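# Move yellow bench sponges into the wall bin by the door

## Task

Transfer each yellow sponge lying on the bench into the wall-mounted bin beside the door so that every one sits entirely within the bin; the cartons must remain on the bench, the robot must not topple or finish leaning, and the result only counts if it stays in place without the robot holding anything there.

## Robot and tools

ROBOT. A Hello Robot Stretch 3 with a single arm: a two-wheel differential base, a lift that rides up and down a mast, and a telescoping arm that reaches out to the robot's right side. The base cannot move sideways, so the gripper is carried forward or back by driving. The footprint is 0.33 m long by 0.34 m wide. Rotations pivot about the point between the drive wheels, 0.05 m behind the front edge. With the arm pulled in and the wrist folded, the wrist pokes up to 0.06 m beyond the right side and a spin sweeps a 0.28 m radius; an unfolded, level gripper reaches outside that circle.

FRAMES. Base frame: origin on the floor between the drive wheels, x ahead, y to the left, z upward. hand_pose is reported in the base frame, at the spot where closed fingertips meet; with all wrist joints at zero its x points up, its y back along the arm toward the mast, and its z toward the robot's rear. Odometry frame: where the base frame was when the scene began. base_odometry comes from wheel counts only, so slipping is counted as motion; heading is positive to the left, within -3.142 to 3.142.

execute_actions. Arguments: "actions", a list holding exactly one action or nothing (empty list = just report state and images), and "cameras", a list of names from head_camera, nav_camera, wrist_camera, all (omitted, null or ["all"] gives every camera; [] gives none; a bad name rejects the call). An action may contain:
- "base": exactly one of {"translate_m": d}, a straight-line offset in metres from the base's last reported position, forward positive, -1 to 1; or {"rotate_rad": d}, an in-place turn offset in radians, counter-clockwise (left) positive, -3.2 to 3.2.
- "joints": an object of absolute targets keyed by joint name, each a single number: lift_m 0 to 1.1 (arm height on the mast, m); arm_m 0 to 0.52 (extension, m); wrist_yaw_rad -1.345 to 4.42 (0 along the arm, positive swings toward the front, 3.0 folds over the base); wrist_pitch_rad -1.57 to 0.451 (0 level, negative tips the fingers down); wrist_roll_rad -2.911 to 2.911 (0 = fingers side by side, level); gripper_m -0.089 to 0.179 (larger = wider; actual fingertip gap is less than this by about 0.007 nearly closed and 0.025 fully open, zero under 0.007); head_pan_rad -3.953 to 1.73 (0 ahead, positive left, -1.57 faces along the arm); head_tilt_rad -1.53 to 0.419 (0 level, negative down).
- "contact_limits": {"arm_m": effort percent, 1 to 100}: the arm's motion halts (contact_stop) once its effort hits that value (negative when retracting). Smaller is gentler but too small stops immediately; it also caps holding force until the next action. Values above the maximum are trimmed.
All motions in an action start together and may finish at different times. Anything left out may keep driving toward an earlier target without its status showing it. Any unknown key or out-of-range number rejects the whole call with no motion. If a result reports a stop, the later execute_actions, wait and finished_scene calls in that same reply are skipped.

wait: {"seconds": 0 to 10}; issues nothing new and returns the same report as an empty action.
zoom_image: {"camera": name, "region": [x0, y0, x1, y1]} in pixels of that camera's latest full image, origin top-left, at most 504 by 504. Image sizes: head_camera 896x504, nav_camera 672x504, wrist_camera 644x364. Both head cameras move with head_pan_rad and head_tilt_rad; wrist_camera rides on the gripper.
finished_scene: {"scene": number of the current scene}; ends it permanently after the last command has been held, reports success, and may start a next scene with its own task.

RESULTS. joint_positions (tolerances for done: lift and arm ±0.004, wrist yaw/roll ±0.02, pitch ±0.05, gripper ±0.004, head ±0.02). base_status and joint_status: done (for the base, wheels turned the full amount, slip possible), off_target (resting short and maybe still pushing), contact_stop, time_out, torque_fault; after the last three the old target is dropped. on_its_own covers uncommanded joints; "held at" is the held target, not the position. motor_effort: percent of maximum, positive toward larger values, bracket = peak during the last action; readings carry fixed bias and noise. An at-rest effort flagged outside its rest range suggests pushing or load. Positive wheel effort drives forward. lidar_m: 12 distances from the base origin, 30-degree sectors starting straight ahead and going counter-clockwise (4th left, 7th rear, 10th right), plane 0.17 m high, range 0.15 to 12 m, "-" = nothing; it misses clear objects, thin legs and low things, and the robot's mast and parts can block sectors 5, 6, 9, 10. wrist_depth_mm (45 to 1000) and head_depth_mm (280 to 4000, sideways image) are 7x7 grids of median depth from the top-left. base_tilt in degrees, forward/right positive, with a few degrees of fixed bias. turned_by_wheels and turned_by_imu give rotation since the previous result. Camera calibration is given as K, distortion and T_world_to_cam mapping the base frame to each camera.

CAUTIONS. The base is fast (0.30 m/s, 1.9 rad/s) only with lift_m under 0.30, arm_m under 0.03 and wrist_yaw_rad over 2.54; otherwise 0.10 m/s and 0.63 rad/s. Fold or unfold the wrist only with lift_m between 0.32 and 0.95, wrist_pitch_rad -0.4 and roll near 0; once folded the lift may go down to 0.25. If yaw is below -0.4, keep pitch at -0.5 or lower. To grasp, command gripper_m smaller than the object's width; to let go, open at least 0.02 beyond the touch value. Status and reading do not prove a grasp; over-squeezing triggers a stall guard and can let things slip; resend a different value to squeeze again. Lift and arm stop and go slack when pressed hard; a slack lift can sag under load or ride up when fingers close on a surface. Base, wrist and head keep pushing; wrist servos overloaded for seconds shut off for 10 s. Pushing against something solid with the gripper above about 0.45 m, repeated pushes, or driving while holding or hooking something fixed can tip the robot. If it snags or leans, reverse the last move in small steps, pull the gripper free and lower lift_m to about 0.2. Avoid drops, slams and hard shoves; objects may occasionally be nudged by the scene itself, and the world keeps running while you compose replies.

Each tool is called after "Emit:" by a JSON object that holds its "name" and its "arguments", one argument or row to a line.

## Session

Emit:
{"name": "execute_actions", "arguments": {
  "actions": []
}}

Scene clock: 0.00 s.
base_odometry: x=+0.000 y=+0.000 heading=+0.000 (m, m, rad; odometry frame)
turned_by_wheels: +0.000 (rad since the last result)
turned_by_imu: +0.000 (rad since the last result)
base_tilt: forward=-2.2 right=-1.2 (deg)
lidar_m: 2.60 1.80 1.29 1.23 2.23 1.96 1.50 1.69 1.68 1.61 1.12 1.40
head_depth_mm: 1794 2563 2816 2802 2813 2752 2657 / 1829 2601 2802 2810 2806 2757 2631 / 1839 2618 2825 2755 2803 2758 2605 / 1863 2685 2822 2774 2737 2703 2590 / 1870 2715 2800 2797 2795 2735 2573 / 1890 2727 2718 2739 2742 2695 2446 / 1888 2730 2753 2751 2708 2667 2393
base_status: not commanded
joint_positions: lift_m=+0.393 arm_m=-0.001 wrist_yaw_rad=+3.074 wrist_pitch_rad=-0.380 wrist_roll_rad=-0.011 gripper_m=+0.037 head_pan_rad=+0.010 head_tilt_rad=-0.016
joint_status: not commanded
motor_effort: left_wheel=+0 right_wheel=+0 lift_m=+38 arm_m=-1 wrist_yaw_rad=+0 wrist_pitch_rad=+6 wrist_roll_rad=+0 gripper_m=+1 head_pan_rad=+0 head_tilt_rad=+1 (%)
hand_pose: x=-0.0057 y=+0.0843 z=+0.4148 quat_wxyz=(+0.157, +0.694, +0.111, +0.694) (m; base frame)
wrist_depth_mm: - - - - - - - / - - - - - - - / - - - - - - - / 955 990 - - - - - / 761 777 - 820 839 868 899 / 642 656 - 684 700 717 734 / 561 564 - 585 575 608 616
pictures: head_camera (sideways: a quarter turn clockwise sets it upright), nav_camera (sideways: a quarter turn counterclockwise sets it upright), wrist_camera
Images, in order (width x height): head_camera 896x504, nav_camera 672x504, wrist_camera 644x364.

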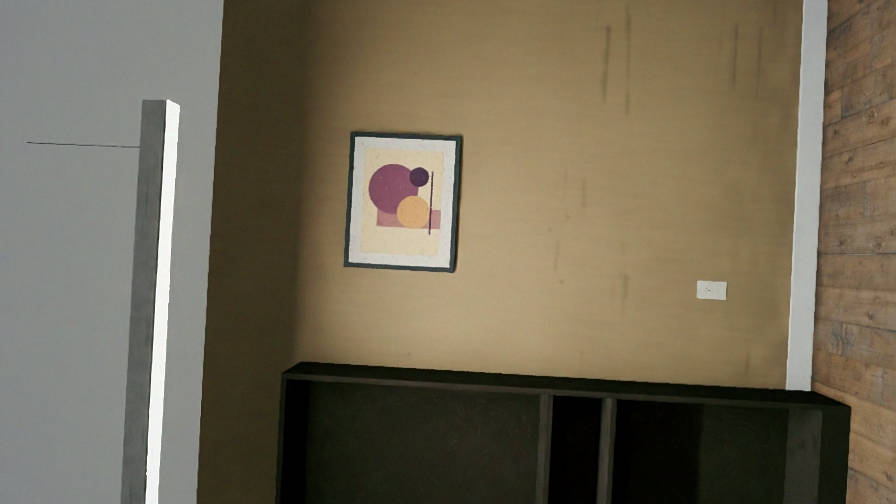

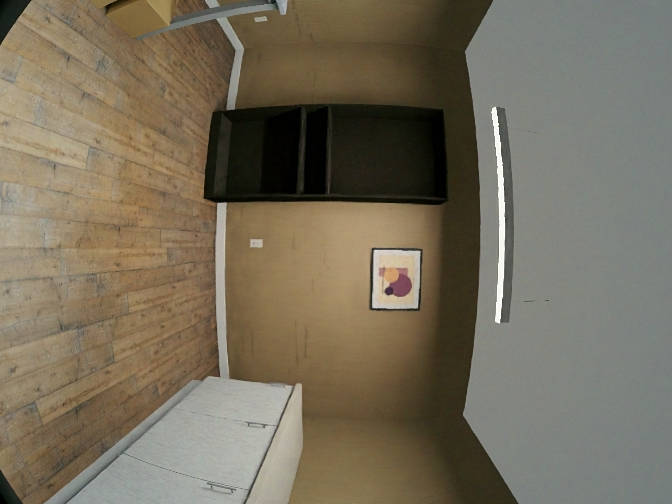

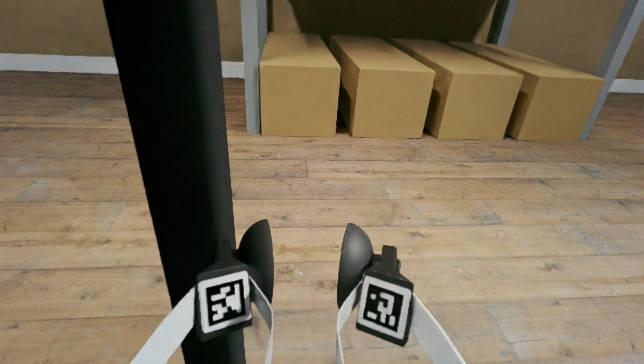

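Bench is to the left.

Emit:
{"name": "execute_actions", "arguments": {
  "actions": [
    {"joints":{"head_pan_rad":1.57,"head_tilt_rad":-0.4}}
  ],
  "cameras": ["head_camera","nav_camera"]
}}

Scene clock: 1.60 s.
base_odometry: x=+0.000 y=+0.000 heading=+0.000 (m, m, rad; odometry frame)
turned_by_wheels: +0.000 (rad since the last result)
turned_by_imu: +0.000 (rad since the last result)
base_tilt: forward=-2.1 right=-1.2 (deg)
lidar_m: 2.61 1.80 1.29 1.23 2.23 1.95 1.50 1.69 1.68 1.61 1.12 1.40
head_depth_mm: 1854 1953 1501 1476 2120 1620 1509 / 1872 1951 1466 1436 2163 1560 1482 / 1860 1980 1452 1415 2181 1586 1497 / 1861 1966 2046 1400 2035 1515 1483 / 1834 1956 2047 1308 1852 1468 1470 / 1847 1943 2077 2217 2317 1871 1507 / 1843 1945 2066 2175 2297 1869 1495
base_status: not commanded
joint_positions: lift_m=+0.393 arm_m=-0.001 wrist_yaw_rad=+3.074 wrist_pitch_rad=-0.380 wrist_roll_rad=-0.011 gripper_m=+0.037 head_pan_rad=+1.563 head_tilt_rad=-0.395
joint_status: all done
motor_effort: left_wheel=+0(0) right_wheel=+0(0) lift_m=+38(38) arm_m=-1(1) wrist_yaw_rad=-1(1) wrist_pitch_rad=+6(6) wrist_roll_rad=+0(0) gripper_m=+1(0) head_pan_rad=+4(46) head_tilt_rad=-2(25) (%)
hand_pose: x=-0.0057 y=+0.0843 z=+0.4148 quat_wxyz=(+0.157, +0.694, +0.111, +0.694) (m; base frame)
wrist_depth_mm: - - - - - - - / - - - - - - - / - - - - - - - / 947 962 - - - - - / 763 780 - 812 836 865 889 / 640 649 - 680 708 722 727 / 556 567 - 581 579 608 622
pictures: head_camera (sideways: a quarter turn clockwise sets it upright), nav_camera (sideways: a quarter turn counterclockwise sets it upright)
camera_calibration (this result's frames):
head_camera: T_world_to_cam=[[0.0472928, -0.342423, -0.938355, 1.23362], [-0.998875, -0.0130458, -0.0455824, 0.0665956], [0.00336687, 0.939455, -0.342654, 0.40364], [0, 0, 0, 1]] pos_world=[0.00682022, 0.0440871, 1.29892]
nav_camera: T_world_to_cam=[[-0.021979, 0.438227, 0.898596, -1.13188], [0.999754, 0.00694816, 0.0210648, 0.0222242], [0.00298755, 0.898838, -0.438272, 0.527423], [0, 0, 0, 1]] pos_world=[-0.048672, 0.0217985, 1.24779]
Images, in order (width x height): head_camera 896x504, nav_camera 672x504.

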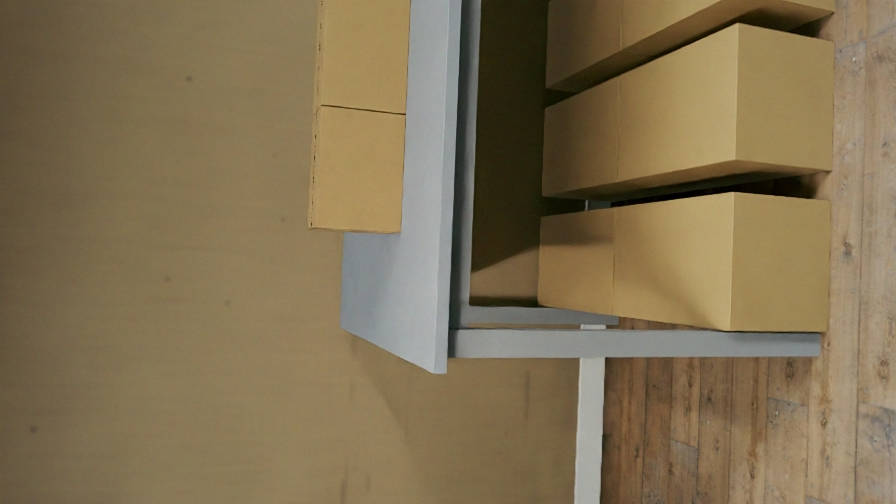

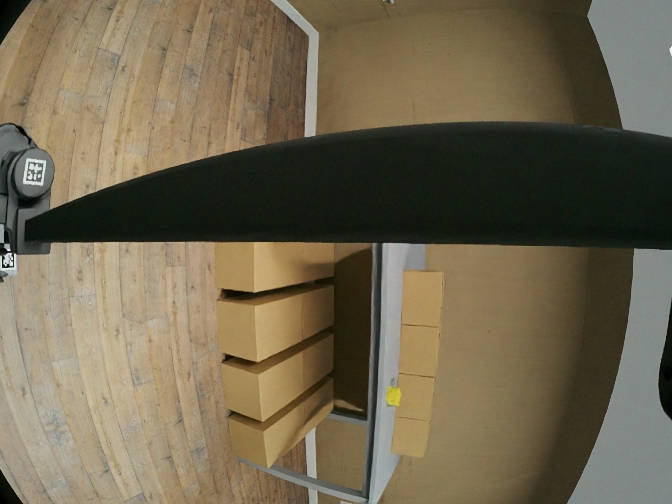

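Emit:
{"name": "execute_actions", "arguments": {
  "actions": [
    {"base":{"rotate_rad":1.571},"joints":{"lift_m":0.25,"head_pan_rad":-1.57,"head_tilt_rad":-0.6}}
  ],
  "cameras": []
}}

Emit:
{"name": "execute_actions", "arguments": {
  "actions": [
    {"base":{"translate_m":0.75}}
  ],
  "cameras": []
}}

Emit:
{"name": "execute_actions", "arguments": {
  "actions": [
    {"base":{"rotate_rad":1.571}}
  ],
  "cameras": []
}}

Emit:
{"name": "execute_actions", "arguments": {
  "actions": [
    {"base":{"translate_m":-0.6},"joints":{"lift_m":0.9}}
  ],
  "cameras": ["head_camera","nav_camera"]
}}

Scene clock: 5.23 s.
base_odometry: x=+0.000 y=+0.000 heading=+1.571 (m, m, rad; odometry frame)
turned_by_wheels: +1.571 (rad since the last result)
turned_by_imu: +1.583 (rad since the last result)
base_tilt: forward=-2.1 right=-1.2 (deg)
lidar_m: 1.23 2.22 1.96 1.50 1.94 1.68 1.61 1.12 1.38 2.60 2.85 1.29
head_depth_mm: 2458 2643 2919 2579 1959 1581 1332 / 2411 2625 2906 2603 1952 1581 1320 / 2445 2701 2891 2536 1941 1564 1315 / 2474 2653 2908 2485 1923 1562 1312 / 2457 2674 2867 2521 1927 1556 1310 / 2346 2557 2837 2465 1893 1545 1298 / 2395 2612 2818 2456 1888 1534 1293
base_status: done
joint_positions: lift_m=+0.250 arm_m=-0.001 wrist_yaw_rad=+3.074 wrist_pitch_rad=-0.380 wrist_roll_rad=-0.011 gripper_m=+0.037 head_pan_rad=-1.563 head_tilt_rad=-0.593
joint_status: all done
motor_effort: left_wheel=-2(9) right_wheel=+2(8) lift_m=+29(32) arm_m=-1(1) wrist_yaw_rad=+0(1) wrist_pitch_rad=+6(6) wrist_roll_rad=+0(0) gripper_m=+0(0) head_pan_rad=-3(47) head_tilt_rad=-3(19) (%)
hand_pose: x=-0.0058 y=+0.0842 z=+0.2716 quat_wxyz=(+0.157, +0.694, +0.111, +0.694) (m; base frame)
wrist_depth_mm: - - - - - - - / - - - - - - - / 902 926 - - - - - / 692 722 738 766 790 818 841 / 560 570 - 605 620 646 659 / 472 486 - 509 509 525 536 / - - - - 420 444 455
pictures: none
No camera images: the call's "cameras" was empty. Leave "cameras" out to get every camera's image.

Scene clock: 9.43 s.
base_odometry: x=+0.000 y=+0.750 heading=+1.571 (m, m, rad; odometry frame)
turned_by_wheels: +0.000 (rad since the last result)
turned_by_imu: +0.005 (rad since the last result)
base_tilt: forward=-2.1 right=-1.2 (deg)
lidar_m: 0.48 0.52 1.95 1.55 1.55 2.18 2.05 1.82 2.41 2.56 0.70 0.51
head_depth_mm: 2430 2589 2880 2560 1966 1591 1329 / 2423 2673 2878 2588 1952 1561 1325 / 2338 2586 2836 2559 1939 1569 1320 / 2352 2549 2783 2518 1914 1563 1310 / 2386 2547 2820 2511 1909 1563 1307 / 2379 2584 2835 2490 1913 1548 1295 / 2454 2692 2908 2445 1824 1489 1293
base_status: done
joint_positions: lift_m=+0.250 arm_m=-0.001 wrist_yaw_rad=+3.074 wrist_pitch_rad=-0.380 wrist_roll_rad=-0.011 gripper_m=+0.037 head_pan_rad=-1.563 head_tilt_rad=-0.593
joint_status: not commanded
motor_effort: left_wheel=-2(8) right_wheel=+1(7) lift_m=+29(30) arm_m=-1(1) wrist_yaw_rad=+0(0) wrist_pitch_rad=+6(6) wrist_roll_rad=+0(0) gripper_m=+0(0) head_pan_rad=-4(4) head_tilt_rad=-4(4) (%)
hand_pose: x=-0.0058 y=+0.0842 z=+0.2716 quat_wxyz=(+0.157, +0.694, +0.111, +0.694) (m; base frame)
wrist_depth_mm: - - - - - - - / - - - - - - - / 931 928 - - - - - / 701 709 738 742 791 823 838 / 557 571 - 602 622 637 658 / 471 484 - 510 512 524 536 / - - - - 421 444 448
pictures: none
No camera images: the call's "cameras" was empty. Leave "cameras" out to get every camera's image.

Scene clock: 11.73 s.
base_odometry: x=+0.000 y=+0.750 heading=-3.141 (m, m, rad; odometry frame)
turned_by_wheels: +1.571 (rad since the last result)
turned_by_imu: +1.579 (rad since the last result)
base_tilt: forward=-2.1 right=-1.2 (deg)
lidar_m: 1.65 1.55 2.17 2.20 1.82 2.38 2.56 0.72 0.51 0.49 0.50 1.92
head_depth_mm: 1186 1294 735 770 628 1264 1054 / 1183 1281 733 762 625 1254 1077 / 1187 1279 733 756 620 1315 1065 / 1187 1297 1085 753 613 1241 1041 / 1184 1282 1073 742 613 1271 1033 / 1173 1292 1350 740 607 707 815 / 1181 1286 1409 1501 603 1454 1287
base_status: done
joint_positions: lift_m=+0.250 arm_m=-0.001 wrist_yaw_rad=+3.074 wrist_pitch_rad=-0.380 wrist_roll_rad=-0.011 gripper_m=+0.037 head_pan_rad=-1.563 head_tilt_rad=-0.593
joint_status: not commanded
motor_effort: left_wheel=-2(10) right_wheel=+2(7) lift_m=+30(30) arm_m=-1(1) wrist_yaw_rad=+0(0) wrist_pitch_rad=+6(6) wrist_roll_rad=+0(0) gripper_m=-1(1) head_pan_rad=-4(4) head_tilt_rad=-3(4) (%)
hand_pose: x=-0.0058 y=+0.0842 z=+0.2716 quat_wxyz=(+0.157, +0.694, +0.111, +0.694) (m; base frame)
wrist_depth_mm: - - - - - - - / - - - - - - - / 911 940 - - - - - / 703 707 752 774 793 817 846 / 566 573 - 612 624 638 652 / 470 483 - 509 518 525 540 / - - - - 422 447 453
pictures: none
No camera images: the call's "cameras" was empty. Leave "cameras" out to get every camera's image.

Scene clock: 18.47 s.
base_odometry: x=+0.600 y=+0.750 heading=-3.142 (m, m, rad; odometry frame)
turned_by_wheels: +0.000 (rad since the last result)
turned_by_imu: -0.002 (rad since the last result)
base_tilt: forward=-2.1 right=-1.2 (deg)
lidar_m: 2.13 2.31 2.46 1.72 1.77 2.33 1.96 0.75 0.53 0.51 0.52 0.70
head_depth_mm: 1211 1303 753 771 650 1261 - / 1212 1294 752 764 647 1324 1096 / 1206 1288 747 757 641 1253 1093 / 1205 1298 748 664 638 1239 1088 / 1204 1292 750 744 634 1299 1110 / 1203 1291 750 739 629 1228 1057 / 1198 1278 743 732 625 1251 1027
base_status: done
joint_positions: lift_m=+0.900 arm_m=-0.001 wrist_yaw_rad=+3.074 wrist_pitch_rad=-0.380 wrist_roll_rad=-0.011 gripper_m=+0.037 head_pan_rad=-1.563 head_tilt_rad=-0.593
joint_status: all done
motor_effort: left_wheel=-1(12) right_wheel=+1(5) lift_m=+46(48) arm_m=-1(1) wrist_yaw_rad=+0(0) wrist_pitch_rad=+6(6) wrist_roll_rad=+0(0) gripper_m=+0(1) head_pan_rad=-3(3) head_tilt_rad=-3(3) (%)
hand_pose: x=-0.0058 y=+0.0842 z=+0.9210 quat_wxyz=(+0.157, +0.694, +0.111, +0.694) (m; base frame)
wrist_depth_mm: - - - - - - - / - - - - - - - / - - - - - - - / - - - - - - - / - - - - - - - / - - - - - - - / - - - - - - -
pictures: head_camera (sideways: a quarter turn clockwise sets it upright), nav_camera (sideways: a quarter turn counterclockwise sets it upright)
camera_calibration (this result's frames):
head_camera: T_world_to_cam=[[-0.0539553, 0.519702, -0.852642, 1.12242], [0.998487, 0.0371495, -0.040541, 0.0478372], [0.010606, -0.853539, -0.52092, 0.635567], [0, 0, 0, 1]] pos_world=[0.00605485, -0.0426199, 1.29004]
nav_camera: T_world_to_cam=[[0.0300623, -0.606181, 0.794758, -0.996794], [-0.999496, -0.0263583, 0.0177025, 0.0388019], [0.0102175, -0.79489, -0.606668, 0.746477], [0, 0, 0, 1]] pos_world=[0.0611211, -0.00984836, 1.24439]
Images, in order (width x height): head_camera 896x504, nav_camera 672x504.

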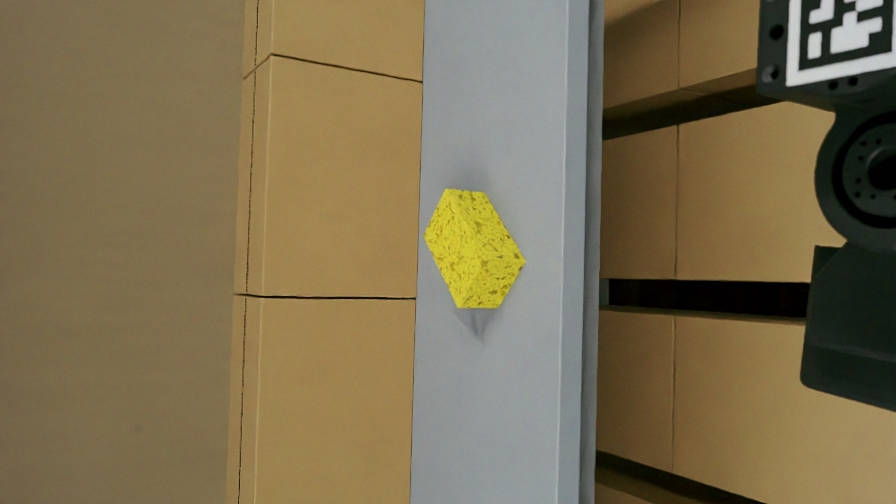

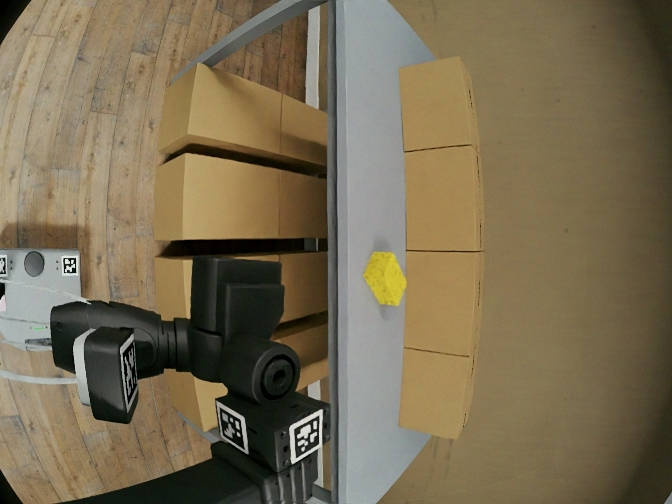

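Emit:
{"name": "execute_actions", "arguments": {
  "actions": [
    {"joints":{"wrist_yaw_rad":0,"gripper_m":0.12}}
  ],
  "cameras": []
}}

Emit:
{"name": "execute_actions", "arguments": {
  "actions": [
    {"joints":{"lift_m":1.08,"wrist_pitch_rad":-0.5}}
  ],
  "cameras": ["wrist_camera"]
}}

Scene clock: 21.97 s.
base_odometry: x=+0.600 y=+0.750 heading=-3.142 (m, m, rad; odometry frame)
turned_by_wheels: +0.000 (rad since the last result)
turned_by_imu: +0.001 (rad since the last result)
base_tilt: forward=-2.2 right=-1.2 (deg)
lidar_m: 2.13 2.30 2.45 1.72 1.77 2.33 1.96 0.75 0.54 0.51 0.52 0.69
head_depth_mm: 1212 1305 752 772 652 1265 - / 1216 1305 751 767 648 1329 - / 1205 1300 753 758 641 1331 - / 1208 1293 747 662 639 1348 - / 1204 1289 748 744 634 1332 1134 / 1206 1283 747 736 630 1228 1032 / 1200 1270 743 731 623 1245 1029
base_status: not commanded
joint_positions: lift_m=+0.900 arm_m=-0.001 wrist_yaw_rad=+0.004 wrist_pitch_rad=-0.380 wrist_roll_rad=-0.011 gripper_m=+0.120 head_pan_rad=-1.563 head_tilt_rad=-0.593
joint_status: all done
motor_effort: left_wheel=-1(1) right_wheel=+1(1) lift_m=+47(46) arm_m=-1(1) wrist_yaw_rad=-4(3) wrist_pitch_rad=+6(5) wrist_roll_rad=+0(0) gripper_m=+1(89) head_pan_rad=-4(4) head_tilt_rad=-3(3) (%)
hand_pose: x=-0.0207 y=-0.3733 z=+0.9210 quat_wxyz=(+0.699, +0.136, -0.690, -0.132) (m; base frame)
wrist_depth_mm: 443 450 461 464 468 472 489 / 425 442 430 365 494 506 526 / 291 304 313 325 343 361 380 / 315 320 328 289 293 301 308 / - - - - - - - / 959 - 987 - - - - / 809 814 856 859 882 844 -
pictures: none
No camera images: the call's "cameras" was empty. Leave "cameras" out to get every camera's image.

Scene clock: 24.43 s.
base_odometry: x=+0.600 y=+0.750 heading=-3.142 (m, m, rad; odometry frame)
turned_by_wheels: +0.000 (rad since the last result)
turned_by_imu: +0.000 (rad since the last result)
base_tilt: forward=-2.1 right=-1.1 (deg)
lidar_m: 2.13 2.30 2.44 1.73 1.77 2.32 1.97 0.75 0.53 0.51 0.52 0.70
head_depth_mm: 1216 - - - - - - / 1208 - - - - - - / 1208 1278 - - - - 996 / 1209 1299 736 648 - 1281 1038 / 1206 1294 747 776 655 1306 1144 / 1204 1292 743 738 629 1232 1033 / 1195 1273 747 731 626 1253 1025
base_status: not commanded
joint_positions: lift_m=+1.080 arm_m=-0.001 wrist_yaw_rad=+0.003 wrist_pitch_rad=-0.513 wrist_roll_rad=-0.011 gripper_m=+0.120 head_pan_rad=-1.563 head_tilt_rad=-0.593
joint_status: all done
motor_effort: left_wheel=-1(1) right_wheel=+1(1) lift_m=+46(47) arm_m=-1(2) wrist_yaw_rad=-3(3) wrist_pitch_rad=+5(5) wrist_roll_rad=+0(0) gripper_m=+1(0) head_pan_rad=-5(5) head_tilt_rad=-3(4) (%)
hand_pose: x=-0.0209 y=-0.3558 z=+1.0718 quat_wxyz=(+0.688, +0.182, -0.680, -0.177) (m; base frame)
wrist_depth_mm: 456 464 474 484 489 496 - / 493 500 515 520 520 532 - / 524 531 541 552 568 583 640 / 435 442 436 438 479 493 506 / 369 384 383 389 403 411 421 / - - - - - - - / 931 905 946 948 1000 953 -
pictures: wrist_camera
camera_calibration (this result's frames):
wrist_camera: T_world_to_cam=[[-0.998059, 0.00415943, 0.0621341, -0.088991], [-0.0455304, 0.631964, -0.77366, 1.09068], [-0.0424845, -0.774987, -0.630548, 0.560262], [0, 0, 0, 1]] pos_world=[-0.0153566, -0.254706, 1.20262]
Images, in order (width x height): wrist_camera 644x364.

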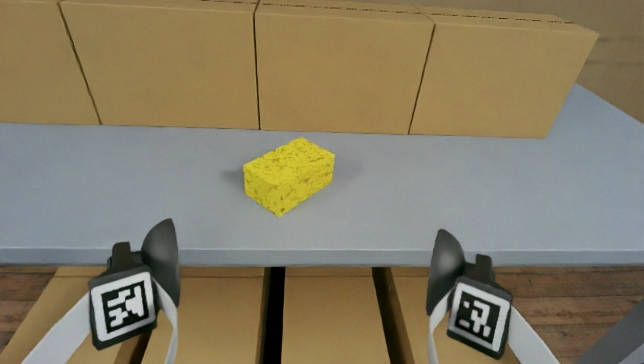

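Emit:
{"name": "execute_actions", "arguments": {
  "actions": [
    {"base":{"translate_m":0.035},"joints":{"arm_m":0.235,"gripper_m":0.17}}
  ],
  "cameras": ["wrist_camera"]
}}

Scene clock: 27.87 s.
base_odometry: x=+0.565 y=+0.750 heading=-3.142 (m, m, rad; odometry frame)
turned_by_wheels: +0.000 (rad since the last result)
turned_by_imu: +0.001 (rad since the last result)
base_tilt: forward=-2.2 right=-1.1 (deg)
lidar_m: 2.09 2.27 2.45 1.72 1.76 2.33 2.00 0.75 0.53 0.51 0.52 0.69
head_depth_mm: - 1299 767 768 652 1264 1107 / - - 767 763 647 1314 1045 / 1186 - - 675 642 1241 1047 / 1207 1291 748 735 637 1320 1087 / 1199 1291 739 744 634 1266 1061 / 1198 1290 744 736 628 1230 1031 / 1202 1270 745 733 622 1257 1024
base_status: done
joint_positions: lift_m=+1.080 arm_m=+0.235 wrist_yaw_rad=+0.002 wrist_pitch_rad=-0.513 wrist_roll_rad=-0.011 gripper_m=+0.170 head_pan_rad=-1.563 head_tilt_rad=-0.593
joint_status: all done
motor_effort: left_wheel=-1(5) right_wheel=+1(2) lift_m=+46(47) arm_m=+5(4) wrist_yaw_rad=-2(3) wrist_pitch_rad=+5(5) wrist_roll_rad=+0(0) gripper_m=+1(94) head_pan_rad=-3(4) head_tilt_rad=-4(3) (%)
hand_pose: x=-0.0211 y=-0.5911 z=+1.0717 quat_wxyz=(+0.688, +0.181, -0.680, -0.178) (m; base frame)
wrist_depth_mm: 814 816 834 860 854 886 911 / 275 280 286 289 299 317 330 / 295 299 305 308 311 319 323 / 330 331 339 344 350 360 360 / 355 362 371 374 382 394 402 / - 324 331 335 341 346 359 / - 287 289 248 293 302 318
pictures: wrist_camera
camera_calibration (this result's frames):
wrist_camera: T_world_to_cam=[[-0.998054, 0.0052898, 0.0621357, -0.0875849], [-0.0448065, 0.632183, -0.773523, 1.23932], [-0.0433729, -0.774801, -0.630715, 0.378151], [0, 0, 0, 1]] pos_world=[-0.0154832, -0.490024, 1.20259]
Images, in order (width x height): wrist_camera 644x364.

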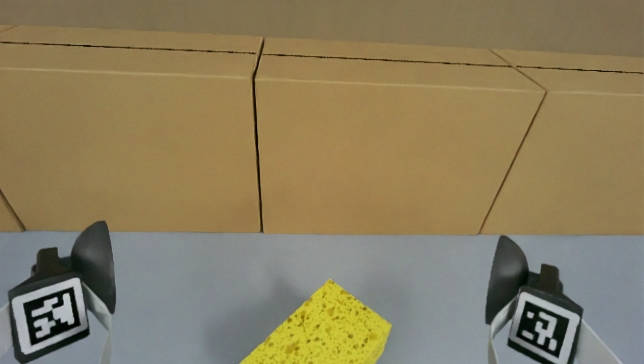

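Emit:
{"name": "execute_actions", "arguments": {
  "actions": [
    {"joints":{"lift_m":0.95}}
  ],
  "cameras": ["wrist_camera"]
}}

Scene clock: 30.13 s.
base_odometry: x=+0.565 y=+0.750 heading=-3.142 (m, m, rad; odometry frame)
turned_by_wheels: +0.000 (rad since the last result)
turned_by_imu: +0.000 (rad since the last result)
base_tilt: forward=-2.2 right=-1.1 (deg)
lidar_m: 2.10 2.27 2.45 1.73 1.77 2.33 2.00 0.75 0.53 0.51 0.52 0.69
head_depth_mm: 1207 1304 744 - 658 1264 1100 / 1209 1302 737 - 656 1330 1052 / 1203 1297 738 - 653 1243 1050 / 1201 1295 747 748 652 1314 1100 / 1204 1294 747 777 633 1271 1057 / 1200 1299 747 737 628 1233 1033 / 1202 1282 744 732 623 1259 1026
base_status: not commanded
joint_positions: lift_m=+0.950 arm_m=+0.235 wrist_yaw_rad=+0.002 wrist_pitch_rad=-0.513 wrist_roll_rad=-0.011 gripper_m=+0.170 head_pan_rad=-1.563 head_tilt_rad=-0.593
joint_status: all done
motor_effort: left_wheel=-1(1) right_wheel=+1(1) lift_m=+29(40) arm_m=+5(4) wrist_yaw_rad=-2(2) wrist_pitch_rad=+5(5) wrist_roll_rad=+0(0) gripper_m=+0(0) head_pan_rad=-4(5) head_tilt_rad=-4(3) (%)
hand_pose: x=-0.0211 y=-0.5911 z=+0.9423 quat_wxyz=(+0.688, +0.181, -0.680, -0.178) (m; base frame)
wrist_depth_mm: 247 248 251 254 258 263 264 / 270 271 277 279 283 285 291 / 285 290 294 300 304 311 321 / 238 242 249 184 246 271 281 / 206 207 156 154 180 225 230 / - 179 161 135 184 191 197 / - 156 157 146 165 166 175
pictures: wrist_camera
camera_calibration (this result's frames):
wrist_camera: T_world_to_cam=[[-0.998054, 0.0052832, 0.0621364, -0.0795464], [-0.0448067, 0.632264, -0.773457, 1.13917], [-0.0433729, -0.774735, -0.630796, 0.296633], [0, 0, 0, 1]] pos_world=[-0.0154832, -0.490025, 1.07316]
Images, in order (width x height): wrist_camera 644x364.

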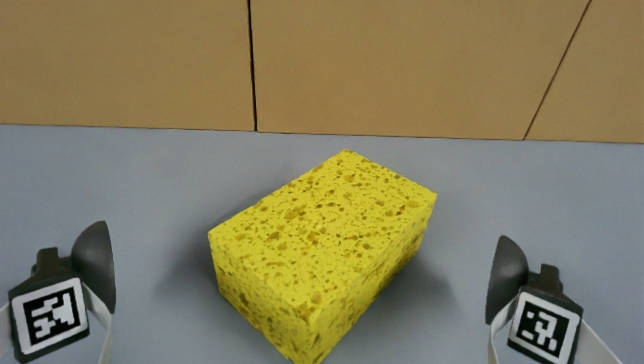

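Between the fingers. Extend slightly and close.

Emit:
{"name": "execute_actions", "arguments": {
  "actions": [
    {"joints":{"arm_m":0.255,"lift_m":0.935}}
  ],
  "cameras": []
}}

Emit:
{"name": "execute_actions", "arguments": {
  "actions": [
    {"joints":{"gripper_m":0.03}}
  ],
  "cameras": []
}}

Emit:
{"name": "execute_actions", "arguments": {
  "actions": [
    {"joints":{"lift_m":1.02}}
  ],
  "cameras": ["wrist_camera"]
}}

Scene clock: 31.87 s.
base_odometry: x=+0.565 y=+0.750 heading=-3.142 (m, m, rad; odometry frame)
turned_by_wheels: +0.000 (rad since the last result)
turned_by_imu: +0.000 (rad since the last result)
base_tilt: forward=-2.1 right=-1.2 (deg)
lidar_m: 2.09 2.26 2.45 1.72 1.77 2.33 2.00 0.75 0.53 0.51 0.52 0.69
head_depth_mm: 1211 1303 748 - 1042 1258 1108 / 1219 1293 737 - 657 1322 1050 / 1204 1297 737 - 656 1252 1046 / 1206 1296 746 749 653 1318 1097 / 1194 1298 747 775 633 1267 1058 / 1203 1281 745 738 630 1229 1030 / 1202 1282 745 733 623 1257 1027
base_status: not commanded
joint_positions: lift_m=+0.935 arm_m=+0.255 wrist_yaw_rad=+0.002 wrist_pitch_rad=-0.509 wrist_roll_rad=-0.011 gripper_m=+0.170 head_pan_rad=-1.563 head_tilt_rad=-0.593
joint_status: all done
motor_effort: left_wheel=-1(1) right_wheel=+2(1) lift_m=+27(30) arm_m=+5(5) wrist_yaw_rad=-2(1) wrist_pitch_rad=+4(5) wrist_roll_rad=+0(0) gripper_m=+0(0) head_pan_rad=-4(5) head_tilt_rad=-3(4) (%)
hand_pose: x=-0.0211 y=-0.6115 z=+0.9281 quat_wxyz=(+0.688, +0.180, -0.680, -0.177) (m; base frame)
wrist_depth_mm: 228 231 234 236 239 242 247 / 250 251 256 258 262 264 271 / 263 268 272 278 282 290 295 / 218 223 229 161 170 248 256 / 189 188 133 135 144 207 210 / - 163 120 116 162 176 180 / - 142 138 106 149 152 159
pictures: none
No camera images: the call's "cameras" was empty. Leave "cameras" out to get every camera's image.

Scene clock: 33.77 s.
base_odometry: x=+0.565 y=+0.750 heading=-3.142 (m, m, rad; odometry frame)
turned_by_wheels: +0.000 (rad since the last result)
turned_by_imu: +0.000 (rad since the last result)
base_tilt: forward=-2.2 right=-1.2 (deg)
lidar_m: 2.09 2.27 2.45 1.72 1.77 2.33 2.00 0.75 0.53 0.51 0.52 0.69
head_depth_mm: 1214 1294 749 - 1035 1266 1105 / 1202 1309 738 - 655 1322 1045 / 1211 1295 739 - 654 1248 1040 / 1203 1304 746 751 653 1313 1093 / 1207 1294 749 742 632 1270 1060 / 1203 1299 744 737 627 1233 1032 / 1201 1275 742 729 624 1253 1022
base_status: not commanded
joint_positions: lift_m=+0.935 arm_m=+0.255 wrist_yaw_rad=+0.005 wrist_pitch_rad=-0.489 wrist_roll_rad=-0.008 gripper_m=+0.031 head_pan_rad=-1.563 head_tilt_rad=-0.593
joint_status: all done
motor_effort: left_wheel=+0(1) right_wheel=-1(1) lift_m=+27(27) arm_m=+5(5) wrist_yaw_rad=-6(5) wrist_pitch_rad=-4(4) wrist_roll_rad=-1(1) gripper_m=-23(98) head_pan_rad=-4(6) head_tilt_rad=-3(3) (%)
hand_pose: x=-0.0205 y=-0.6146 z=+0.9325 quat_wxyz=(+0.689, +0.174, -0.683, -0.169) (m; base frame)
wrist_depth_mm: 228 230 232 234 237 240 244 / 247 250 252 254 259 261 267 / 266 270 274 279 283 289 296 / 227 233 239 169 244 260 267 / 192 196 139 140 162 214 219 / 165 168 121 119 - 181 184 / 146 143 135 110 151 157 159
pictures: none
No camera images: the call's "cameras" was empty. Leave "cameras" out to get every camera's image.

Scene clock: 35.37 s.
base_odometry: x=+0.565 y=+0.750 heading=-3.142 (m, m, rad; odometry frame)
turned_by_wheels: +0.000 (rad since the last result)
turned_by_imu: +0.000 (rad since the last result)
base_tilt: forward=-2.2 right=-1.2 (deg)
lidar_m: 2.10 2.27 2.45 1.73 1.77 2.33 2.00 0.75 0.53 0.51 0.52 0.69
head_depth_mm: 1205 1287 762 753 653 1254 1104 / 1206 1272 - 734 647 1319 1044 / 1210 1283 - 697 645 1245 1044 / 1211 1292 748 691 639 1313 1089 / 1205 1292 745 747 634 1270 1057 / 1200 1290 745 737 628 1230 1029 / 1197 1269 744 732 625 1258 1025
base_status: not commanded
joint_positions: lift_m=+1.020 arm_m=+0.255 wrist_yaw_rad=+0.003 wrist_pitch_rad=-0.514 wrist_roll_rad=-0.008 gripper_m=+0.034 head_pan_rad=-1.563 head_tilt_rad=-0.593
joint_status: all done
motor_effort: left_wheel=+0(1) right_wheel=+0(1) lift_m=+46(46) arm_m=+4(5) wrist_yaw_rad=-4(5) wrist_pitch_rad=+5(6) wrist_roll_rad=-1(1) gripper_m=-23(23) head_pan_rad=-4(4) head_tilt_rad=-4(3) (%)
hand_pose: x=-0.0208 y=-0.6110 z=+1.0115 quat_wxyz=(+0.687, +0.182, -0.681, -0.178) (m; base frame)
wrist_depth_mm: 228 232 234 237 242 245 253 / 249 253 257 259 263 265 270 / 275 277 282 284 289 295 301 / 305 309 316 176 311 330 337 / 289 296 143 141 160 325 330 / 250 258 121 118 - 277 281 / 222 220 132 109 229 242 245
pictures: wrist_camera
camera_calibration (this result's frames):
wrist_camera: T_world_to_cam=[[-0.998223, 0.00544504, 0.0593463, -0.080538], [-0.0425028, 0.632995, -0.772988, 1.20531], [-0.0417748, -0.774137, -0.631638, 0.326166], [0, 0, 0, 1]] pos_world=[-0.01554, -0.510021, 1.14249]
Images, in order (width x height): wrist_camera 644x364.

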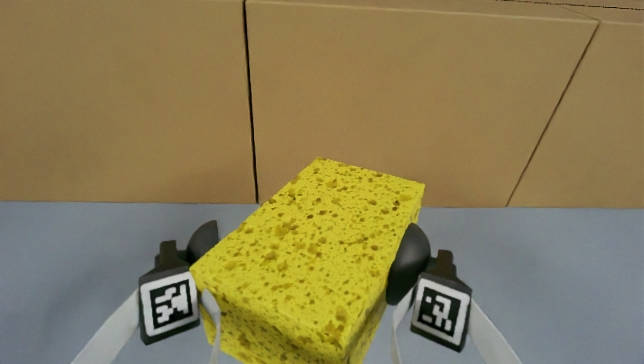

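Held. Now find the bin and check behind the cartons.

Emit:
{"name": "execute_actions", "arguments": {
  "actions": [
    {"joints":{"arm_m":0.0,"head_pan_rad":0,"head_tilt_rad":0}}
  ],
  "cameras": ["nav_camera"]
}}

Emit:
{"name": "execute_actions", "arguments": {
  "actions": [
    {"joints":{"head_pan_rad":1.6,"head_tilt_rad":0}}
  ],
  "cameras": ["nav_camera"]
}}

Scene clock: 38.97 s.
base_odometry: x=+0.565 y=+0.750 heading=-3.142 (m, m, rad; odometry frame)
turned_by_wheels: +0.000 (rad since the last result)
turned_by_imu: +0.001 (rad since the last result)
base_tilt: forward=-2.1 right=-1.1 (deg)
lidar_m: 2.09 2.27 2.45 1.73 1.77 2.33 1.99 0.75 0.53 0.51 0.52 0.69
head_depth_mm: 1794 2458 2414 2404 2425 2342 2381 / 1802 2426 2414 2426 2387 2376 2343 / 1825 2432 2407 2392 2354 2349 2321 / 1630 2428 2389 2386 2350 2340 2346 / 1649 2386 2411 2350 2321 2344 2293 / 1868 2380 2369 2357 2342 2299 2276 / 1890 2372 2356 2316 2309 2285 2087
base_status: not commanded
joint_positions: lift_m=+1.020 arm_m=+0.000 wrist_yaw_rad=+0.002 wrist_pitch_rad=-0.514 wrist_roll_rad=-0.008 gripper_m=+0.034 head_pan_rad=-0.007 head_tilt_rad=-0.014
joint_status: all done
motor_effort: left_wheel=-1(0) right_wheel=+0(0) lift_m=+46(47) arm_m=-5(5) wrist_yaw_rad=-2(3) wrist_pitch_rad=+6(6) wrist_roll_rad=-1(1) gripper_m=-22(23) head_pan_rad=+3(48) head_tilt_rad=+6(33) (%)
hand_pose: x=-0.0211 y=-0.3565 z=+1.0114 quat_wxyz=(+0.687, +0.181, -0.681, -0.179) (m; base frame)
wrist_depth_mm: 455 458 466 475 474 483 485 / 481 499 506 513 527 530 607 / 418 428 441 459 470 495 509 / 345 350 359 175 370 388 398 / - 392 143 141 160 425 437 / - - 121 118 - - - / 842 846 132 109 886 924 -
pictures: nav_camera (sideways: a quarter turn counterclockwise sets it upright)
camera_calibration (this result's frames):
nav_camera: T_world_to_cam=[[0.0724481, 0.0249886, 0.997059, -1.26112], [-0.000994178, -0.999684, 0.0251267, 0.0230291], [0.997372, -0.00281163, -0.0724003, 0.0451611], [0, 0, 0, 1]] pos_world=[0.0463463, 0.0546624, 1.2601]
Images, in order (width x height): nav_camera 672x504.

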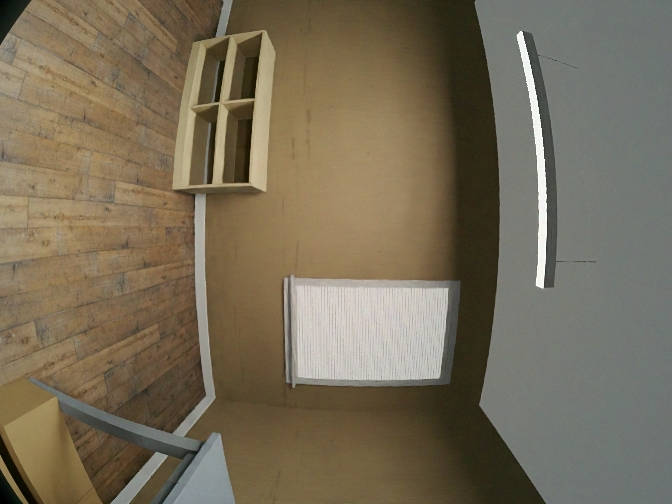

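Scene clock: 40.30 s.
base_odometry: x=+0.565 y=+0.750 heading=-3.142 (m, m, rad; odometry frame)
turned_by_wheels: +0.000 (rad since the last result)
turned_by_imu: +0.000 (rad since the last result)
base_tilt: forward=-2.1 right=-1.1 (deg)
lidar_m: 2.09 2.26 2.46 1.73 1.77 2.33 2.00 0.75 0.53 0.51 0.52 0.69
head_depth_mm: - 2308 2299 2280 2266 2249 2223 / - - 2282 2255 2252 2234 2218 / - - 2287 2283 2240 2229 2219 / - - 2266 2267 2235 2201 2200 / - - 2281 2275 2218 1637 1628 / - - 2282 2253 2233 1627 1610 / - - 2263 2223 2214 1614 1611
base_status: not commanded
joint_positions: lift_m=+1.020 arm_m=+0.000 wrist_yaw_rad=+0.002 wrist_pitch_rad=-0.514 wrist_roll_rad=-0.008 gripper_m=+0.034 head_pan_rad=+1.593 head_tilt_rad=-0.013
joint_status: all done
motor_effort: left_wheel=-1(1) right_wheel=+0(0) lift_m=+46(46) arm_m=-5(5) wrist_yaw_rad=-2(1) wrist_pitch_rad=+5(5) wrist_roll_rad=-1(1) gripper_m=-22(23) head_pan_rad=+4(49) head_tilt_rad=+6(6) (%)
hand_pose: x=-0.0211 y=-0.3565 z=+1.0114 quat_wxyz=(+0.687, +0.181, -0.681, -0.179) (m; base frame)
wrist_depth_mm: 450 465 467 472 476 483 491 / 484 494 511 514 520 529 601 / 417 431 445 457 471 486 512 / 343 352 360 175 368 393 396 / - 389 143 141 160 426 439 / - - 121 118 - - - / 830 843 132 109 902 925 -
pictures: nav_camera (sideways: a quarter turn counterclockwise sets it upright)
camera_calibration (this result's frames):
nav_camera: T_world_to_cam=[[-0.0270761, 0.0714682, 0.997075, -1.26053], [0.999292, 0.0280184, 0.025128, 0.0169255], [-0.0261406, 0.997049, -0.0721762, 0.0511128], [0, 0, 0, 1]] pos_world=[-0.0497078, 0.038652, 1.26011]
Images, in order (width x height): nav_camera 672x504.

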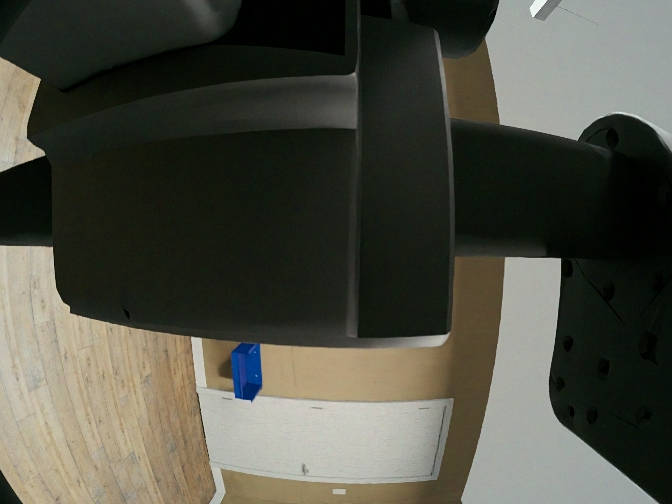

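Emit:
{"name": "execute_actions", "arguments": {
  "actions": [
    {"joints":{"head_pan_rad":1.1,"head_tilt_rad":-0.2}}
  ],
  "cameras": ["head_camera"]
}}

Scene clock: 41.63 s.
base_odometry: x=+0.565 y=+0.750 heading=-3.142 (m, m, rad; odometry frame)
turned_by_wheels: +0.000 (rad since the last result)
turned_by_imu: +0.000 (rad since the last result)
base_tilt: forward=-2.1 right=-1.1 (deg)
lidar_m: 2.09 2.27 2.46 1.73 1.76 2.34 2.00 0.75 0.53 0.51 0.52 0.69
head_depth_mm: 2578 2935 2971 3114 3157 2689 1954 / 2614 2747 2840 2963 2985 2662 1936 / 2514 2572 2665 2734 2835 2638 1932 / 2393 2446 2521 2594 2676 2602 1928 / 2273 2352 2397 2482 2465 2573 1889 / 2181 2230 2277 2355 2372 2409 1861 / 2075 2132 2172 2219 2277 2304 1855
base_status: not commanded
joint_positions: lift_m=+1.020 arm_m=+0.000 wrist_yaw_rad=+0.002 wrist_pitch_rad=-0.514 wrist_roll_rad=-0.008 gripper_m=+0.034 head_pan_rad=+1.107 head_tilt_rad=-0.197
joint_status: all done
motor_effort: left_wheel=-1(1) right_wheel=+0(0) lift_m=+47(46) arm_m=-5(5) wrist_yaw_rad=-3(2) wrist_pitch_rad=+5(5) wrist_roll_rad=-1(1) gripper_m=-23(22) head_pan_rad=-4(38) head_tilt_rad=-2(17) (%)
hand_pose: x=-0.0211 y=-0.3565 z=+1.0114 quat_wxyz=(+0.687, +0.181, -0.681, -0.179) (m; base frame)
wrist_depth_mm: 453 461 464 467 478 484 493 / 488 492 507 511 521 526 605 / 422 427 442 458 470 488 513 / 344 350 358 176 365 392 400 / - 391 143 141 160 427 431 / - - 121 118 - - - / 839 835 131 109 880 928 -
pictures: head_camera (sideways: a quarter turn clockwise sets it upright)
camera_calibration (this result's frames):
head_camera: T_world_to_cam=[[-0.0227863, -0.157501, -0.987256, 1.29796], [-0.898573, 0.436098, -0.0488333, 0.0702283], [0.438232, 0.886009, -0.151464, 0.152142], [0, 0, 0, 1]] pos_world=[0.0260076, 0.0390054, 1.30789]
Images, in order (width x height): head_camera 896x504.

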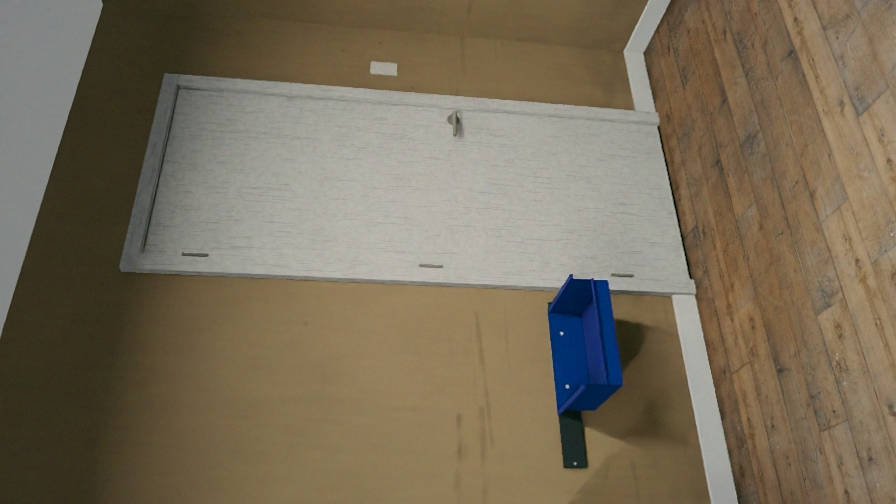

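Emit:
{"name": "execute_actions", "arguments": {
  "actions": [
    {"base":{"translate_m":0.725},"joints":{"lift_m":0.8,"head_pan_rad":-1.57,"head_tilt_rad":-0.5}}
  ],
  "cameras": []
}}

Emit:
{"name": "execute_actions", "arguments": {
  "actions": [
    {"base":{"rotate_rad":1.571}}
  ],
  "cameras": []
}}

Emit:
{"name": "execute_actions", "arguments": {
  "actions": [
    {"base":{"translate_m":1.0}}
  ],
  "cameras": []
}}

Emit:
{"name": "execute_actions", "arguments": {
  "actions": [
    {"base":{"translate_m":0.45}}
  ],
  "cameras": []
}}

Emit:
{"name": "execute_actions", "arguments": {
  "actions": [
    {"base":{"rotate_rad":1.571},"joints":{"lift_m":0.8}}
  ],
  "cameras": ["head_camera","wrist_camera"]
}}

Scene clock: 52.43 s.
base_odometry: x=-0.160 y=+0.750 heading=+3.142 (m, m, rad; odometry frame)
turned_by_wheels: +0.000 (rad since the last result)
turned_by_imu: +0.005 (rad since the last result)
base_tilt: forward=-2.2 right=-1.2 (deg)
lidar_m: 1.68 1.40 2.07 2.36 2.13 2.39 2.72 0.71 0.50 0.48 1.44 1.82
head_depth_mm: 1182 1280 1327 761 672 622 1184 / 1185 1268 1334 888 669 618 1125 / 1181 1269 1336 931 664 618 1117 / 1177 1265 1337 916 659 598 644 / 1183 1265 1362 1450 1572 1629 1404 / 1174 1264 1355 1470 1600 1688 1389 / 1177 1251 1356 1462 1597 1681 1389
base_status: done
joint_positions: lift_m=+0.800 arm_m=+0.000 wrist_yaw_rad=+0.002 wrist_pitch_rad=-0.515 wrist_roll_rad=-0.008 gripper_m=+0.034 head_pan_rad=-1.563 head_tilt_rad=-0.494
joint_status: all done
motor_effort: left_wheel=-2(5) right_wheel=+1(4) lift_m=+30(41) arm_m=-6(6) wrist_yaw_rad=-3(2) wrist_pitch_rad=+6(6) wrist_roll_rad=-1(1) gripper_m=-22(22) head_pan_rad=-4(48) head_tilt_rad=-3(23) (%)
hand_pose: x=-0.0211 y=-0.3565 z=+0.7919 quat_wxyz=(+0.687, +0.182, -0.681, -0.179) (m; base frame)
wrist_depth_mm: - - - 236 244 247 250 / - - - 259 - - - / - - - - - - - / - - - 176 - - - / - - 143 141 160 924 946 / - - 121 117 - 781 807 / 885 885 132 109 661 700 714
pictures: none
No camera images: the call's "cameras" was empty. Leave "cameras" out to get every camera's image.

Scene clock: 55.87 s.
base_odometry: x=-0.160 y=+0.750 heading=-1.571 (m, m, rad; odometry frame)
turned_by_wheels: +1.571 (rad since the last result)
turned_by_imu: +1.587 (rad since the last result)
base_tilt: forward=-2.1 right=-1.1 (deg)
lidar_m: 2.36 1.87 2.37 2.71 0.72 0.50 0.48 1.43 1.83 1.74 1.39 2.06
head_depth_mm: 1477 1587 1711 1861 2008 1742 1423 / 1476 1578 1698 1861 2005 1743 1428 / 1474 1578 1684 1835 1963 1717 1415 / 1471 1581 1696 1818 1980 1705 1402 / 1472 1572 1697 1840 1980 1716 1389 / 1476 1583 1703 1804 1949 1700 1391 / 1457 1581 1683 1630 1660 1650 1384
base_status: done
joint_positions: lift_m=+0.800 arm_m=+0.000 wrist_yaw_rad=+0.002 wrist_pitch_rad=-0.515 wrist_roll_rad=-0.008 gripper_m=+0.034 head_pan_rad=-1.563 head_tilt_rad=-0.494
joint_status: not commanded
motor_effort: left_wheel=-1(7) right_wheel=+2(4) lift_m=+29(29) arm_m=-5(6) wrist_yaw_rad=-1(2) wrist_pitch_rad=+6(6) wrist_roll_rad=-1(1) gripper_m=-22(23) head_pan_rad=-4(4) head_tilt_rad=-3(3) (%)
hand_pose: x=-0.0211 y=-0.3565 z=+0.7919 quat_wxyz=(+0.687, +0.182, -0.681, -0.179) (m; base frame)
wrist_depth_mm: - - - - - - - / - - - - - - - / - - - - - - - / - - - 176 - - - / - - 143 141 159 - - / - - 121 117 - - - / 870 892 132 109 929 963 -
pictures: none
No camera images: the call's "cameras" was empty. Leave "cameras" out to get every camera's image.

Scene clock: 67.30 s.
base_odometry: x=-0.160 y=-0.250 heading=-1.571 (m, m, rad; odometry frame)
turned_by_wheels: +0.000 (rad since the last result)
turned_by_imu: +0.007 (rad since the last result)
base_tilt: forward=-2.1 right=-1.1 (deg)
lidar_m: 1.36 1.03 1.03 2.50 2.83 1.55 1.48 2.46 1.43 1.30 1.42 1.41
head_depth_mm: 1445 1541 1668 1714 1620 1677 1413 / 1440 1547 1666 1665 1717 1668 1413 / 1429 1536 1644 1646 1707 1670 1409 / 1426 1529 1662 1632 1700 1628 1398 / 1439 1537 1661 1615 1744 1643 1389 / 1422 1532 1657 1606 1736 1643 1384 / 1430 1513 1640 1666 1715 1636 1377
base_status: done
joint_positions: lift_m=+0.800 arm_m=+0.000 wrist_yaw_rad=+0.002 wrist_pitch_rad=-0.515 wrist_roll_rad=-0.008 gripper_m=+0.034 head_pan_rad=-1.563 head_tilt_rad=-0.494
joint_status: not commanded
motor_effort: left_wheel=-2(4) right_wheel=+1(6) lift_m=+29(29) arm_m=-5(5) wrist_yaw_rad=-3(3) wrist_pitch_rad=+6(6) wrist_roll_rad=-1(1) gripper_m=-23(23) head_pan_rad=-5(3) head_tilt_rad=-3(3) (%)
hand_pose: x=-0.0211 y=-0.3565 z=+0.7919 quat_wxyz=(+0.687, +0.182, -0.681, -0.179) (m; base frame)
wrist_depth_mm: - - - - - - - / - - - - - - - / - - - - - - - / - - - 176 - - - / - - 142 140 160 - - / - - 121 118 - - - / 883 894 132 109 915 974 -
pictures: none
No camera images: the call's "cameras" was empty. Leave "cameras" out to get every camera's image.

Scene clock: 73.23 s.
base_odometry: x=-0.160 y=-0.700 heading=-1.571 (m, m, rad; odometry frame)
turned_by_wheels: +0.000 (rad since the last result)
turned_by_imu: +0.003 (rad since the last result)
base_tilt: forward=-2.2 right=-1.1 (deg)
lidar_m: 0.92 0.95 0.77 1.04 3.17 2.01 1.93 2.47 1.36 1.28 1.34 0.97
head_depth_mm: 1426 1522 1638 1691 1664 1656 1417 / 1424 1521 1636 1660 1645 1638 1428 / 1423 1531 1642 1644 1700 1647 1416 / 1414 1517 1639 1629 1694 1635 1400 / 1414 1514 1623 1710 1681 1635 1385 / 1417 1509 1621 1761 1914 1690 1391 / 1407 1509 1643 1763 1900 1673 1387
base_status: done
joint_positions: lift_m=+0.800 arm_m=+0.000 wrist_yaw_rad=+0.002 wrist_pitch_rad=-0.515 wrist_roll_rad=-0.008 gripper_m=+0.034 head_pan_rad=-1.563 head_tilt_rad=-0.494
joint_status: not commanded
motor_effort: left_wheel=-2(3) right_wheel=+2(4) lift_m=+30(30) arm_m=-5(5) wrist_yaw_rad=-2(3) wrist_pitch_rad=+5(5) wrist_roll_rad=-1(1) gripper_m=-22(23) head_pan_rad=-4(4) head_tilt_rad=-3(3) (%)
hand_pose: x=-0.0211 y=-0.3565 z=+0.7919 quat_wxyz=(+0.687, +0.182, -0.681, -0.179) (m; base frame)
wrist_depth_mm: - - - - - - - / - - - - - - - / - - - - - - - / - - - 175 - - - / - - 143 141 160 - - / - - 121 118 - - - / 880 886 132 109 911 953 -
pictures: none
No camera images: the call's "cameras" was empty. Leave "cameras" out to get every camera's image.

Scene clock: 76.67 s.
base_odometry: x=-0.160 y=-0.700 heading=+0.000 (m, m, rad; odometry frame)
turned_by_wheels: +1.571 (rad since the last result)
turned_by_imu: +1.587 (rad since the last result)
base_tilt: forward=-2.2 right=-1.1 (deg)
lidar_m: 1.01 3.00 2.02 1.93 2.51 1.36 1.28 1.35 0.97 0.92 0.94 0.77
head_depth_mm: 771 829 896 969 1044 1128 1251 / 771 827 892 962 1053 1062 966 / 770 823 888 960 1051 1084 909 / 768 823 888 958 1046 1082 929 / 765 818 887 956 1035 1059 952 / 762 817 882 954 1040 1144 1271 / 761 819 879 949 1033 1140 1270
base_status: done
joint_positions: lift_m=+0.800 arm_m=+0.000 wrist_yaw_rad=+0.002 wrist_pitch_rad=-0.515 wrist_roll_rad=-0.008 gripper_m=+0.034 head_pan_rad=-1.563 head_tilt_rad=-0.494
joint_status: all done
motor_effort: left_wheel=-2(7) right_wheel=+2(5) lift_m=+30(30) arm_m=-6(6) wrist_yaw_rad=-2(2) wrist_pitch_rad=+6(5) wrist_roll_rad=-1(1) gripper_m=-22(23) head_pan_rad=-4(4) head_tilt_rad=-2(3) (%)
hand_pose: x=-0.0211 y=-0.3565 z=+0.7919 quat_wxyz=(+0.687, +0.182, -0.681, -0.179) (m; base frame)
wrist_depth_mm: 588 600 609 613 621 616 628 / 644 651 664 675 688 678 693 / 697 712 707 719 739 747 753 / 776 797 719 176 606 843 858 / 876 899 143 141 160 955 - / 957 963 121 118 - - - / 905 887 132 109 905 974 -
pictures: head_camera (sideways: a quarter turn clockwise sets it upright), wrist_camera
camera_calibration (this result's frames):
head_camera: T_world_to_cam=[[-0.0534009, 0.432762, -0.899925, 1.18409], [0.998511, 0.0332223, -0.0432747, 0.0514014], [0.01117, -0.900896, -0.433892, 0.522323], [0, 0, 0, 1]] pos_world=[0.00607209, -0.0435767, 1.29445]
wrist_camera: T_world_to_cam=[[-0.998206, 0.00667578, 0.0595014, -0.0688639], [-0.0418046, 0.63373, -0.772424, 0.874295], [-0.0428643, -0.773526, -0.632314, 0.385179], [0, 0, 0, 1]] pos_world=[-0.0156803, -0.255661, 0.922979]
Images, in order (width x height): head_camera 896x504, wrist_camera 644x364.

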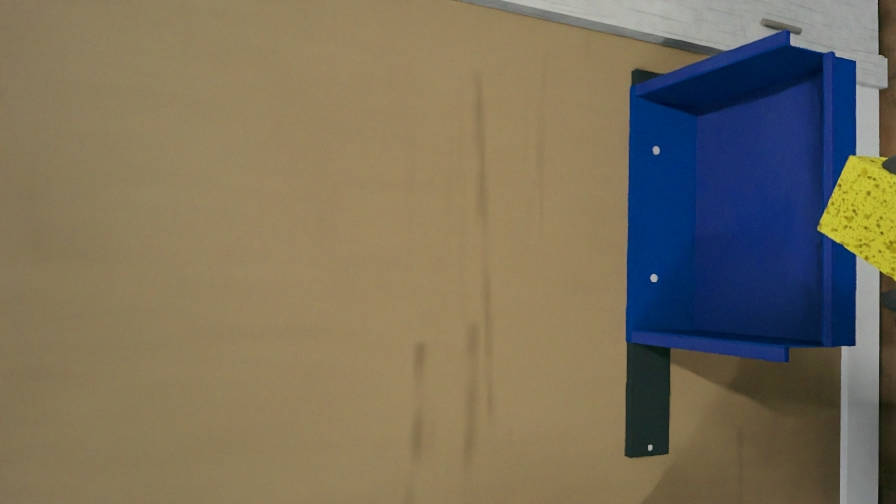

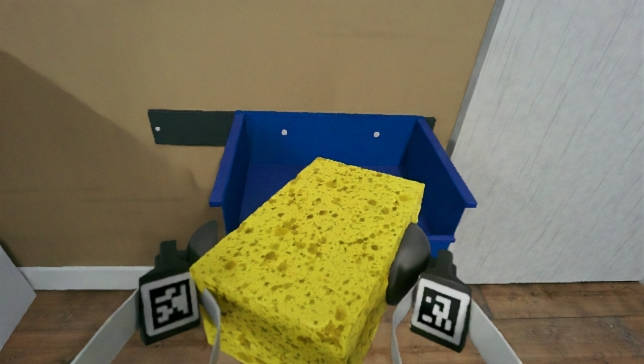

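Emit:
{"name": "execute_actions", "arguments": {
  "actions": [
    {"joints":{"arm_m":0.43},"contact_limits":{"arm_m":20}}
  ],
  "cameras": ["wrist_camera"]
}}

Scene clock: 81.37 s.
base_odometry: x=-0.160 y=-0.700 heading=+0.000 (m, m, rad; odometry frame)
turned_by_wheels: +0.000 (rad since the last result)
turned_by_imu: +0.001 (rad since the last result)
base_tilt: forward=-2.1 right=-1.1 (deg)
lidar_m: 1.02 3.00 2.02 1.93 2.50 1.36 1.28 1.35 0.97 0.92 0.94 0.77
head_depth_mm: 773 825 892 967 1042 1114 - / 771 823 887 962 - 1086 962 / 769 823 889 949 - 1085 959 / 766 820 881 960 1024 1082 953 / 762 820 881 954 1042 1065 953 / 762 817 878 953 1039 1142 1266 / 763 811 876 948 1038 1137 1263
base_status: not commanded
joint_positions: lift_m=+0.800 arm_m=+0.430 wrist_yaw_rad=+0.002 wrist_pitch_rad=-0.515 wrist_roll_rad=-0.008 gripper_m=+0.034 head_pan_rad=-1.563 head_tilt_rad=-0.494
joint_status: all done
motor_effort: left_wheel=-2(2) right_wheel=+1(2) lift_m=+30(30) arm_m=+5(4) wrist_yaw_rad=-1(2) wrist_pitch_rad=+6(6) wrist_roll_rad=-1(1) gripper_m=-22(22) head_pan_rad=-4(4) head_tilt_rad=-3(3) (%)
contact_limits: arm_m 20 (drawing in: default 32, maximum 52; extending or still: default 42, maximum 70)
hand_pose: x=-0.0211 y=-0.7858 z=+0.7919 quat_wxyz=(+0.687, +0.182, -0.681, -0.179) (m; base frame)
wrist_depth_mm: 214 216 221 223 228 230 234 / 234 238 241 245 248 253 257 / 257 261 266 270 276 280 288 / 286 290 295 175 294 314 323 / 320 325 143 141 160 360 354 / 358 362 121 118 - 400 394 / 425 363 132 109 448 381 468
pictures: wrist_camera
camera_calibration (this result's frames):
wrist_camera: T_world_to_cam=[[-0.998205, 0.00677351, 0.0595013, -0.0659415], [-0.0417425, 0.633734, -0.772424, 1.14638], [-0.04294, -0.773521, -0.632314, 0.0530761], [0, 0, 0, 1]] pos_world=[-0.0156911, -0.685, 0.922979]
Images, in order (width x height): wrist_camera 644x364.

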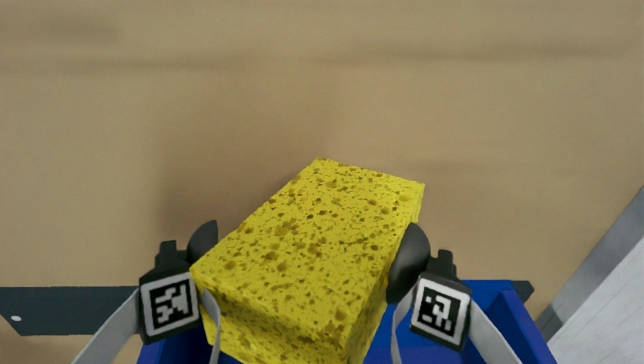

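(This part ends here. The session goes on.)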